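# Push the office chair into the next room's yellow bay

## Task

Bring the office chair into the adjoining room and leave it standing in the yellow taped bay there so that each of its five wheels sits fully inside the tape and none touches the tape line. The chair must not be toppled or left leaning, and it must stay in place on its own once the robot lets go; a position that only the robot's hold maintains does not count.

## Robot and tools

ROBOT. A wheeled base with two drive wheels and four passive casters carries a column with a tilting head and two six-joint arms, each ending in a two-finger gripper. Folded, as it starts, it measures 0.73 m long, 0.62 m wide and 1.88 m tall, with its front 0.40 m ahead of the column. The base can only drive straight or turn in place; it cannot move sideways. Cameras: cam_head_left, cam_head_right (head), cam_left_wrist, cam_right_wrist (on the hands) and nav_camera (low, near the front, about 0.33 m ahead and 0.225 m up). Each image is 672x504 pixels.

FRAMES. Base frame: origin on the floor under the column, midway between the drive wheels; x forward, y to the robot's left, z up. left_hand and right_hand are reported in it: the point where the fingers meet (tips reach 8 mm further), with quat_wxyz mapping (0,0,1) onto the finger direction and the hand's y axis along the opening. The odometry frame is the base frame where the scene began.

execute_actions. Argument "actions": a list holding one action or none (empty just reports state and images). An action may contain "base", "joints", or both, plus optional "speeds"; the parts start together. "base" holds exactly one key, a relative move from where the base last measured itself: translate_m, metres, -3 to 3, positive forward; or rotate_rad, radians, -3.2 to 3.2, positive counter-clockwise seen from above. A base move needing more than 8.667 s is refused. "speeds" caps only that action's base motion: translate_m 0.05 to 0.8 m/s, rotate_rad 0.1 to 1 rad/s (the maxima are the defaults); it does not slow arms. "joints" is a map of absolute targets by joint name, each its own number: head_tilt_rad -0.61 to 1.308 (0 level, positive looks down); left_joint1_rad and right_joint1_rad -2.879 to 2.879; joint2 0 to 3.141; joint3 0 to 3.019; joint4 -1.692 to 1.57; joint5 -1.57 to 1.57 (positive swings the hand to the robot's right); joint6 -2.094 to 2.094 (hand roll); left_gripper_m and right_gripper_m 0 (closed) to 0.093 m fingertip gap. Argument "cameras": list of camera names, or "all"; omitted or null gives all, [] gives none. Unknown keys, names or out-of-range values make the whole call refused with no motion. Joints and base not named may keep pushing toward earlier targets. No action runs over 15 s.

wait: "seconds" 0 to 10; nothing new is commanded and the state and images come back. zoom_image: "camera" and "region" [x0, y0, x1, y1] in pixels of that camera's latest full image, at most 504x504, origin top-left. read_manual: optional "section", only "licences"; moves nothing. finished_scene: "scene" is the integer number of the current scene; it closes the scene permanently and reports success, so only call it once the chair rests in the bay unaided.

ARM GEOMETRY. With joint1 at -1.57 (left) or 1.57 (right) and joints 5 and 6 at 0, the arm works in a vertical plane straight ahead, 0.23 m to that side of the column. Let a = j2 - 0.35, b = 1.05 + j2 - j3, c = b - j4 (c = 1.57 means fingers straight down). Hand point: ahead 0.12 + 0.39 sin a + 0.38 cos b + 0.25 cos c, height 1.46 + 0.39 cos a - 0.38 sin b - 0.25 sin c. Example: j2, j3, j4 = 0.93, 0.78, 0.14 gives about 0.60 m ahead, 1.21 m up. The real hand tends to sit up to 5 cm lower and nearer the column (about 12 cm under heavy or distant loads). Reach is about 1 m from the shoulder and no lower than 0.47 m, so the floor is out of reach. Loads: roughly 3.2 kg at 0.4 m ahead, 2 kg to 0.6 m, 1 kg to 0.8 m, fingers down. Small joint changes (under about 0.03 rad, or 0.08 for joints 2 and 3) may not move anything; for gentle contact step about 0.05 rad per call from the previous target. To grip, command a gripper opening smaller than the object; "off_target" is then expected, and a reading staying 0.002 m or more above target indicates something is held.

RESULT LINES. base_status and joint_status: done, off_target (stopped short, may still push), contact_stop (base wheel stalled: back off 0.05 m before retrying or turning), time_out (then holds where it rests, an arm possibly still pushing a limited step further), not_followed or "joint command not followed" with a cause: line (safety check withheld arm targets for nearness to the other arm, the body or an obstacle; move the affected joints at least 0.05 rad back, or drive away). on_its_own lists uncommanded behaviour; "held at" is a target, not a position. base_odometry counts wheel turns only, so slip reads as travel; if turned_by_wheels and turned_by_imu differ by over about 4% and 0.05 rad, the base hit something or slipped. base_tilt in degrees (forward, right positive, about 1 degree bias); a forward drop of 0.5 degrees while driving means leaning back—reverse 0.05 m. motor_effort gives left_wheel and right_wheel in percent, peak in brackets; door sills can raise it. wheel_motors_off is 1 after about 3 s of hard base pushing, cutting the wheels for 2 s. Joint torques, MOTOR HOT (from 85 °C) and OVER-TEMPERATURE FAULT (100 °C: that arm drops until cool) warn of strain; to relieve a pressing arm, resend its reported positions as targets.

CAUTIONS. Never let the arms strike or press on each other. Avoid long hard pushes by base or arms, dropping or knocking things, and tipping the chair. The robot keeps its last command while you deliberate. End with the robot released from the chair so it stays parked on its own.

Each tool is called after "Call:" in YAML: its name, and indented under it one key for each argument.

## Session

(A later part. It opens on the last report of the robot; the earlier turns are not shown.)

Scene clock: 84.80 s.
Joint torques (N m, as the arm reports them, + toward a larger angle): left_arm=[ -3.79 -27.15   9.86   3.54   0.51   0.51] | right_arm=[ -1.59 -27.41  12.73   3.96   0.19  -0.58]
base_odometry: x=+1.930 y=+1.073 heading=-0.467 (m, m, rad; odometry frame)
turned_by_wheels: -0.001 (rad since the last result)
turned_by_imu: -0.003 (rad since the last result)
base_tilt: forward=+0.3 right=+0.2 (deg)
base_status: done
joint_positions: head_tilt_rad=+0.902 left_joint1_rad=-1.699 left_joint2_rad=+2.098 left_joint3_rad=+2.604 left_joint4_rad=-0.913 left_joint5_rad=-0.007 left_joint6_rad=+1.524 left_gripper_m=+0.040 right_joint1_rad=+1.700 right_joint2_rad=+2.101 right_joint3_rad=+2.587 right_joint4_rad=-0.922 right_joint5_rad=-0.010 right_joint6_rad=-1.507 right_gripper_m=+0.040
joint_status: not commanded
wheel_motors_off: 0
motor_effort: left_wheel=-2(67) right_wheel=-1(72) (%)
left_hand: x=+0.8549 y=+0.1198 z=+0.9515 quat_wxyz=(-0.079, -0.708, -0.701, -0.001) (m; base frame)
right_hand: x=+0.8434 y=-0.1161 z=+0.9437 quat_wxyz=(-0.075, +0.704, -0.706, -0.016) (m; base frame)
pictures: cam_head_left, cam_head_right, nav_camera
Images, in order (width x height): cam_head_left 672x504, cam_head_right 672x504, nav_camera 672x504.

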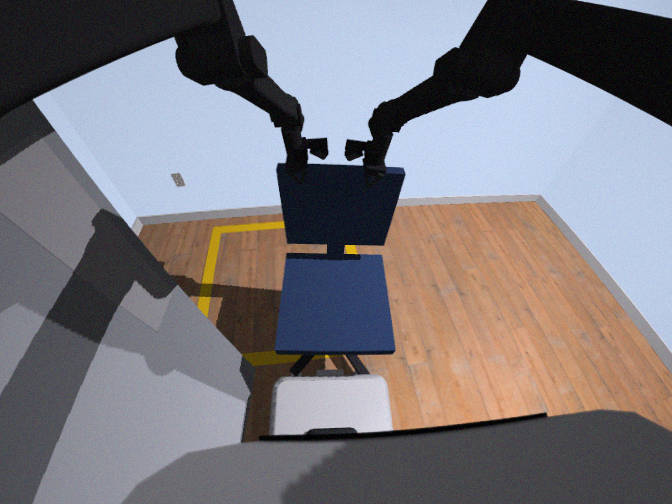

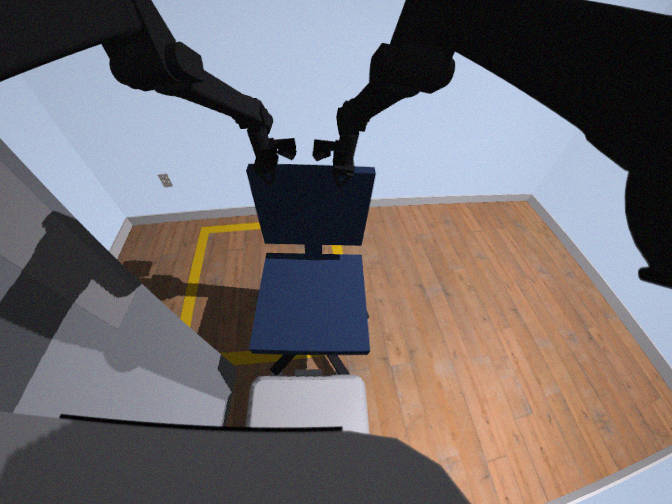

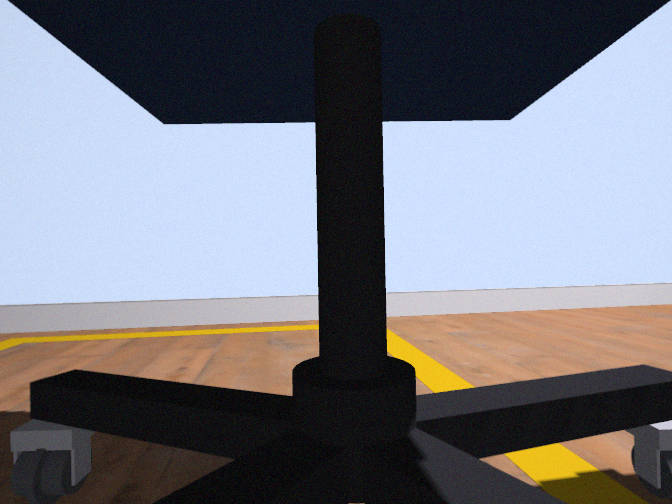

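Call:
execute_actions:
  actions:
    - {"base":{"translate_m":0.4},"speeds":{"translate_m":0.3}}
  cameras: []

Call:
execute_actions:
  actions:
    - {"base":{"rotate_rad":0.55},"speeds":{"rotate_rad":0.3},"joints":{"head_tilt_rad":1.1}}
  cameras: ["cam_head_left","cam_head_right","nav_camera"]

Scene clock: 92.47 s.
Joint torques (N m, as the arm reports them, + toward a larger angle): left_arm=[ -4.27 -27.33   9.9    3.53   0.57   0.49] | right_arm=[ -1.61 -27.1   12.66   4.03   0.23  -0.56]
base_odometry: x=+2.287 y=+0.893 heading=-0.467 (m, m, rad; odometry frame)
turned_by_wheels: +0.000 (rad since the last result)
turned_by_imu: -0.001 (rad since the last result)
base_tilt: forward=+0.4 right=+0.2 (deg)
base_status: done
joint_positions: head_tilt_rad=+0.902 left_joint1_rad=-1.699 left_joint2_rad=+2.098 left_joint3_rad=+2.603 left_joint4_rad=-0.913 left_joint5_rad=-0.008 left_joint6_rad=+1.525 left_gripper_m=+0.040 right_joint1_rad=+1.700 right_joint2_rad=+2.101 right_joint3_rad=+2.587 right_joint4_rad=-0.924 right_joint5_rad=-0.012 right_joint6_rad=-1.507 right_gripper_m=+0.040
joint_status: not commanded
wheel_motors_off: 0
motor_effort: left_wheel=+1(46) right_wheel=+1(56) (%)
left_hand: x=+0.8544 y=+0.1200 z=+0.9511 quat_wxyz=(-0.078, -0.709, -0.701, -0.001) (m; base frame)
right_hand: x=+0.8430 y=-0.1159 z=+0.9437 quat_wxyz=(-0.074, +0.704, -0.706, -0.017) (m; base frame)
pictures: none
No camera images: the call's "cameras" was empty. Leave "cameras" out to get every camera's image.

Scene clock: 95.63 s.
Joint torques (N m, as the arm reports them, + toward a larger angle): left_arm=[  0.84 -27.97  10.43   3.08  -1.27   1.68] | right_arm=[  3.17 -27.46  11.56   2.51  -0.85   0.99]
base_odometry: x=+2.287 y=+0.893 heading=+0.079 (m, m, rad; odometry frame)
turned_by_wheels: +0.546 (rad since the last result)
turned_by_imu: +0.538 (rad since the last result)
base_tilt: forward=+0.3 right=+0.2 (deg)
base_status: done
joint_positions: head_tilt_rad=+1.099 left_joint1_rad=-1.788 left_joint2_rad=+2.115 left_joint3_rad=+2.596 left_joint4_rad=-0.900 left_joint5_rad=+0.029 left_joint6_rad=+1.415 left_gripper_m=+0.040 right_joint1_rad=+1.610 right_joint2_rad=+2.100 right_joint3_rad=+2.601 right_joint4_rad=-0.889 right_joint5_rad=+0.012 right_joint6_rad=-1.674 right_gripper_m=+0.043
joint_status: all done
wheel_motors_off: 0
motor_effort: left_wheel=-12(78) right_wheel=+10(75) (%)
left_hand: x=+0.8382 y=+0.0389 z=+0.9487 quat_wxyz=(-0.111, -0.682, -0.721, +0.051) (m; base frame)
right_hand: x=+0.8619 y=-0.1946 z=+0.9450 quat_wxyz=(-0.054, +0.746, -0.662, +0.043) (m; base frame)
pictures: cam_head_left, cam_head_right, nav_camera
Images, in order (width x height): cam_head_left 672x504, cam_head_right 672x504, nav_camera 672x504.

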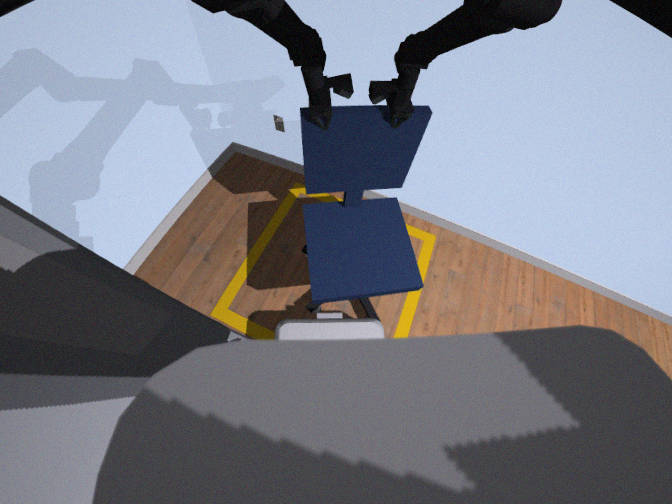

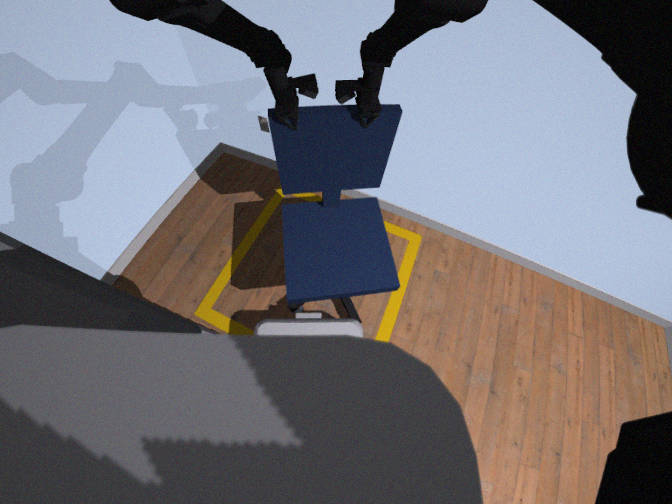

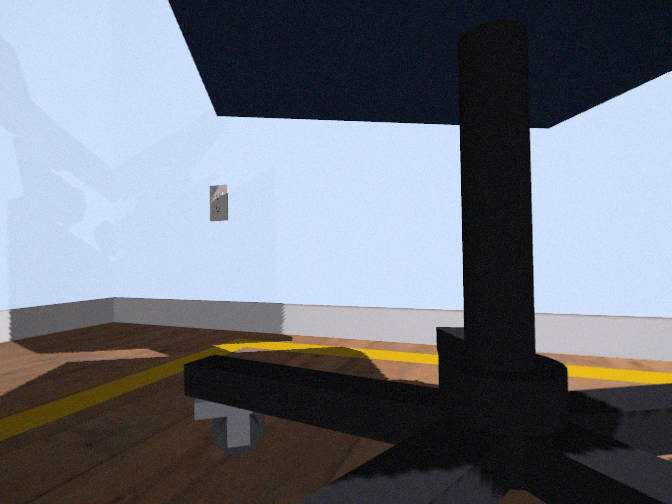

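Call:
execute_actions:
  actions:
    - {"joints":{"left_joint1_rad":-1.57,"right_joint1_rad":1.82}}
  cameras: ["cam_head_left","nav_camera"]

Scene clock: 99.00 s.
Joint torques (N m, as the arm reports them, + toward a larger angle): left_arm=[  6.26 -27.36  10.61   3.55  -2.48   1.03] | right_arm=[  7.59 -27.72  11.45   1.42  -3.26   0.22]
base_odometry: x=+2.287 y=+0.893 heading=+0.078 (m, m, rad; odometry frame)
turned_by_wheels: +0.000 (rad since the last result)
turned_by_imu: +0.000 (rad since the last result)
base_tilt: forward=+0.3 right=+0.2 (deg)
base_status: not commanded
joint_positions: head_tilt_rad=+1.099 left_joint1_rad=-1.680 left_joint2_rad=+2.097 left_joint3_rad=+2.596 left_joint4_rad=-0.915 left_joint5_rad=+0.052 left_joint6_rad=+1.472 left_gripper_m=+0.040 right_joint1_rad=+1.722 right_joint2_rad=+2.106 right_joint3_rad=+2.601 right_joint4_rad=-0.861 right_joint5_rad=+0.059 right_joint6_rad=-1.592 right_gripper_m=+0.044
joint_status: left_joint1_rad time_out (moved +0.108 of +0.218); right_joint1_rad time_out (moved +0.112 of +0.210)
wheel_motors_off: 0
on_its_own: left_joint1_rad reads -1.680 and still pushes toward -1.570 since a time_out; right_joint1_rad reads +1.722 and still pushes toward +1.820 since a time_out
motor_effort: left_wheel=-22(30) right_wheel=+23(27) (%)
left_hand: x=+0.8515 y=+0.1249 z=+0.9490 quat_wxyz=(-0.089, -0.688, -0.720, +0.020) (m; base frame)
right_hand: x=+0.8615 y=-0.1090 z=+0.9479 quat_wxyz=(-0.083, +0.732, -0.675, +0.030) (m; base frame)
pictures: cam_head_left, nav_camera
Images, in order (width x height): cam_head_left 672x504, nav_camera 672x504.

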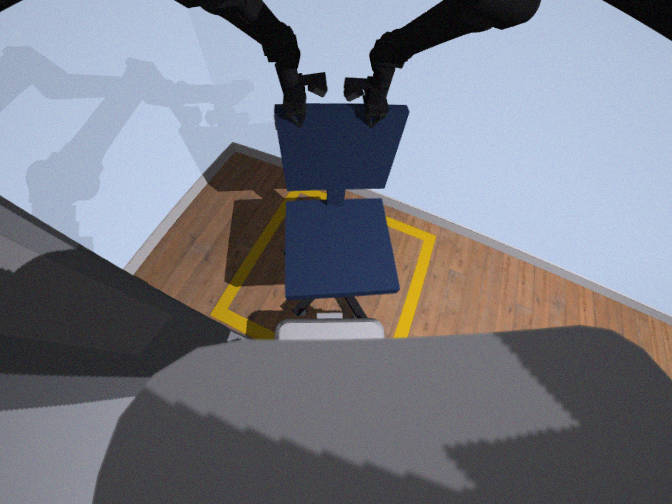

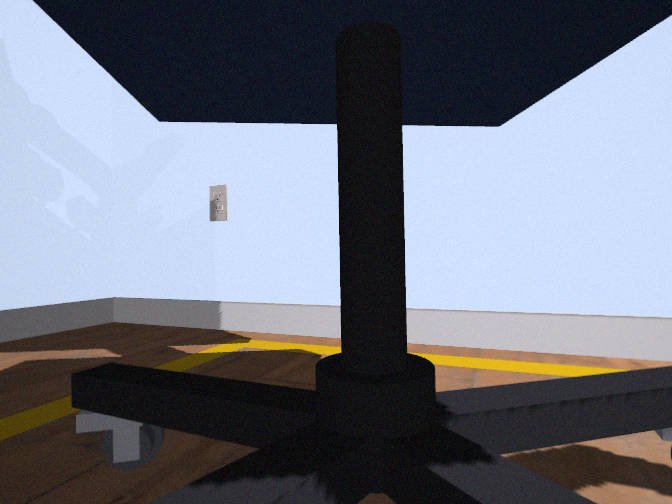

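Release, lift, back off.

Call:
execute_actions:
  actions:
    - {"joints":{"left_joint1_rad":-1.68,"right_joint1_rad":1.72,"left_gripper_m":0.093,"right_gripper_m":0.093,"left_joint4_rad":-0.92,"right_joint4_rad":-0.88}}
  cameras: []

Call:
execute_actions:
  actions:
    - {"joints":{"left_joint2_rad":1.93,"left_joint4_rad":-1.14,"right_joint2_rad":1.93,"right_joint4_rad":-1.12}}
  cameras: []

Call:
execute_actions:
  actions:
    - {"base":{"translate_m":-0.35},"speeds":{"translate_m":0.4},"joints":{"head_tilt_rad":0.9}}
  cameras: ["cam_head_left","nav_camera"]

Scene clock: 103.00 s.
Joint torques (N m, as the arm reports them, + toward a larger angle): left_arm=[ -2.74 -27.4   10.57   1.01   0.09   0.05] | right_arm=[  0.78 -27.71  11.34   0.54  -0.44   0.08]
base_odometry: x=+2.287 y=+0.893 heading=+0.079 (m, m, rad; odometry frame)
turned_by_wheels: +0.000 (rad since the last result)
turned_by_imu: +0.001 (rad since the last result)
base_tilt: forward=+0.3 right=+0.3 (deg)
base_status: not commanded
joint_positions: head_tilt_rad=+1.099 left_joint1_rad=-1.675 left_joint2_rad=+2.097 left_joint3_rad=+2.597 left_joint4_rad=-0.922 left_joint5_rad=+0.001 left_joint6_rad=+1.561 left_gripper_m=+0.093 right_joint1_rad=+1.722 right_joint2_rad=+2.106 right_joint3_rad=+2.602 right_joint4_rad=-0.874 right_joint5_rad=+0.002 right_joint6_rad=-1.579 right_gripper_m=+0.093
joint_status: all done
wheel_motors_off: 0
motor_effort: left_wheel=-9(24) right_wheel=+10(22) (%)
left_hand: x=+0.8510 y=+0.1378 z=+0.9477 quat_wxyz=(-0.069, -0.719, -0.692, -0.002) (m; base frame)
right_hand: x=+0.8579 y=-0.0998 z=+0.9485 quat_wxyz=(-0.099, +0.729, -0.677, +0.004) (m; base frame)
pictures: none
No camera images: the call's "cameras" was empty. Leave "cameras" out to get every camera's image.

Scene clock: 104.37 s.
Joint torques (N m, as the arm reports them, + toward a larger angle): left_arm=[ -2.46 -26.73   9.41   0.26   0.11   0.04] | right_arm=[  0.55 -26.66  10.73   0.44  -0.44   0.08]
base_odometry: x=+2.287 y=+0.893 heading=+0.079 (m, m, rad; odometry frame)
turned_by_wheels: +0.000 (rad since the last result)
turned_by_imu: +0.000 (rad since the last result)
base_tilt: forward=+0.3 right=+0.3 (deg)
base_status: not commanded
joint_positions: head_tilt_rad=+1.099 left_joint1_rad=-1.675 left_joint2_rad=+1.914 left_joint3_rad=+2.617 left_joint4_rad=-1.128 left_joint5_rad=+0.001 left_joint6_rad=+1.562 left_gripper_m=+0.093 right_joint1_rad=+1.722 right_joint2_rad=+1.907 right_joint3_rad=+2.618 right_joint4_rad=-1.113 right_joint5_rad=+0.002 right_joint6_rad=-1.578 right_gripper_m=+0.093
joint_status: all done
wheel_motors_off: 0
motor_effort: left_wheel=-9(10) right_wheel=+9(10) (%)
left_hand: x=+0.8902 y=+0.1483 z=+1.0869 quat_wxyz=(-0.068, -0.719, -0.692, -0.001) (m; base frame)
right_hand: x=+0.8948 y=-0.1165 z=+1.0969 quat_wxyz=(-0.090, +0.730, -0.677, -0.004) (m; base frame)
pictures: none
No camera images: the call's "cameras" was empty. Leave "cameras" out to get every camera's image.

Scene clock: 106.63 s.
Joint torques (N m, as the arm reports them, + toward a larger angle): left_arm=[ -1.91 -27.76   9.44   0.31   0.11   0.11] | right_arm=[  0.49 -26.34  10.75   0.55  -0.44   0.09]
base_odometry: x=+1.938 y=+0.865 heading=+0.080 (m, m, rad; odometry frame)
turned_by_wheels: +0.001 (rad since the last result)
turned_by_imu: +0.002 (rad since the last result)
base_tilt: forward=+0.4 right=+0.3 (deg)
base_status: done
joint_positions: head_tilt_rad=+0.914 left_joint1_rad=-1.675 left_joint2_rad=+1.915 left_joint3_rad=+2.617 left_joint4_rad=-1.129 left_joint5_rad=+0.001 left_joint6_rad=+1.562 left_gripper_m=+0.093 right_joint1_rad=+1.722 right_joint2_rad=+1.907 right_joint3_rad=+2.618 right_joint4_rad=-1.115 right_joint5_rad=+0.002 right_joint6_rad=-1.578 right_gripper_m=+0.093
joint_status: all done
wheel_motors_off: 0
motor_effort: left_wheel=+1(74) right_wheel=-1(60) (%)
left_hand: x=+0.8899 y=+0.1483 z=+1.0866 quat_wxyz=(-0.067, -0.719, -0.692, -0.001) (m; base frame)
right_hand: x=+0.8944 y=-0.1165 z=+1.0969 quat_wxyz=(-0.089, +0.730, -0.677, -0.004) (m; base frame)
pictures: cam_head_left, nav_camera
Images, in order (width x height): cam_head_left 672x504, nav_camera 672x504.

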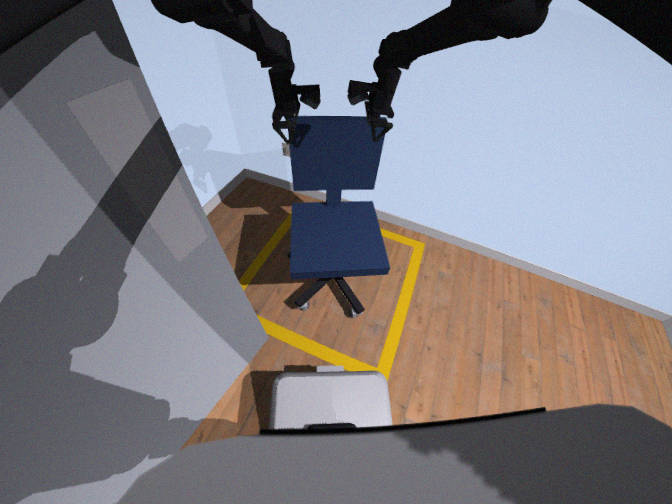

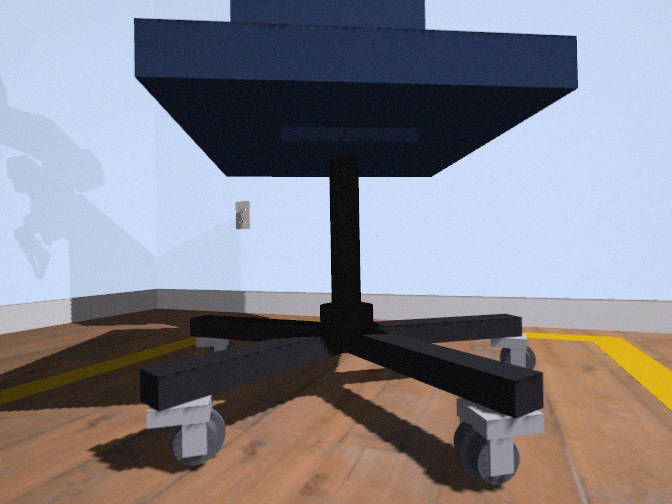

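Call:
finished_scene:
  scene: 1

The scene is finished: the task was done.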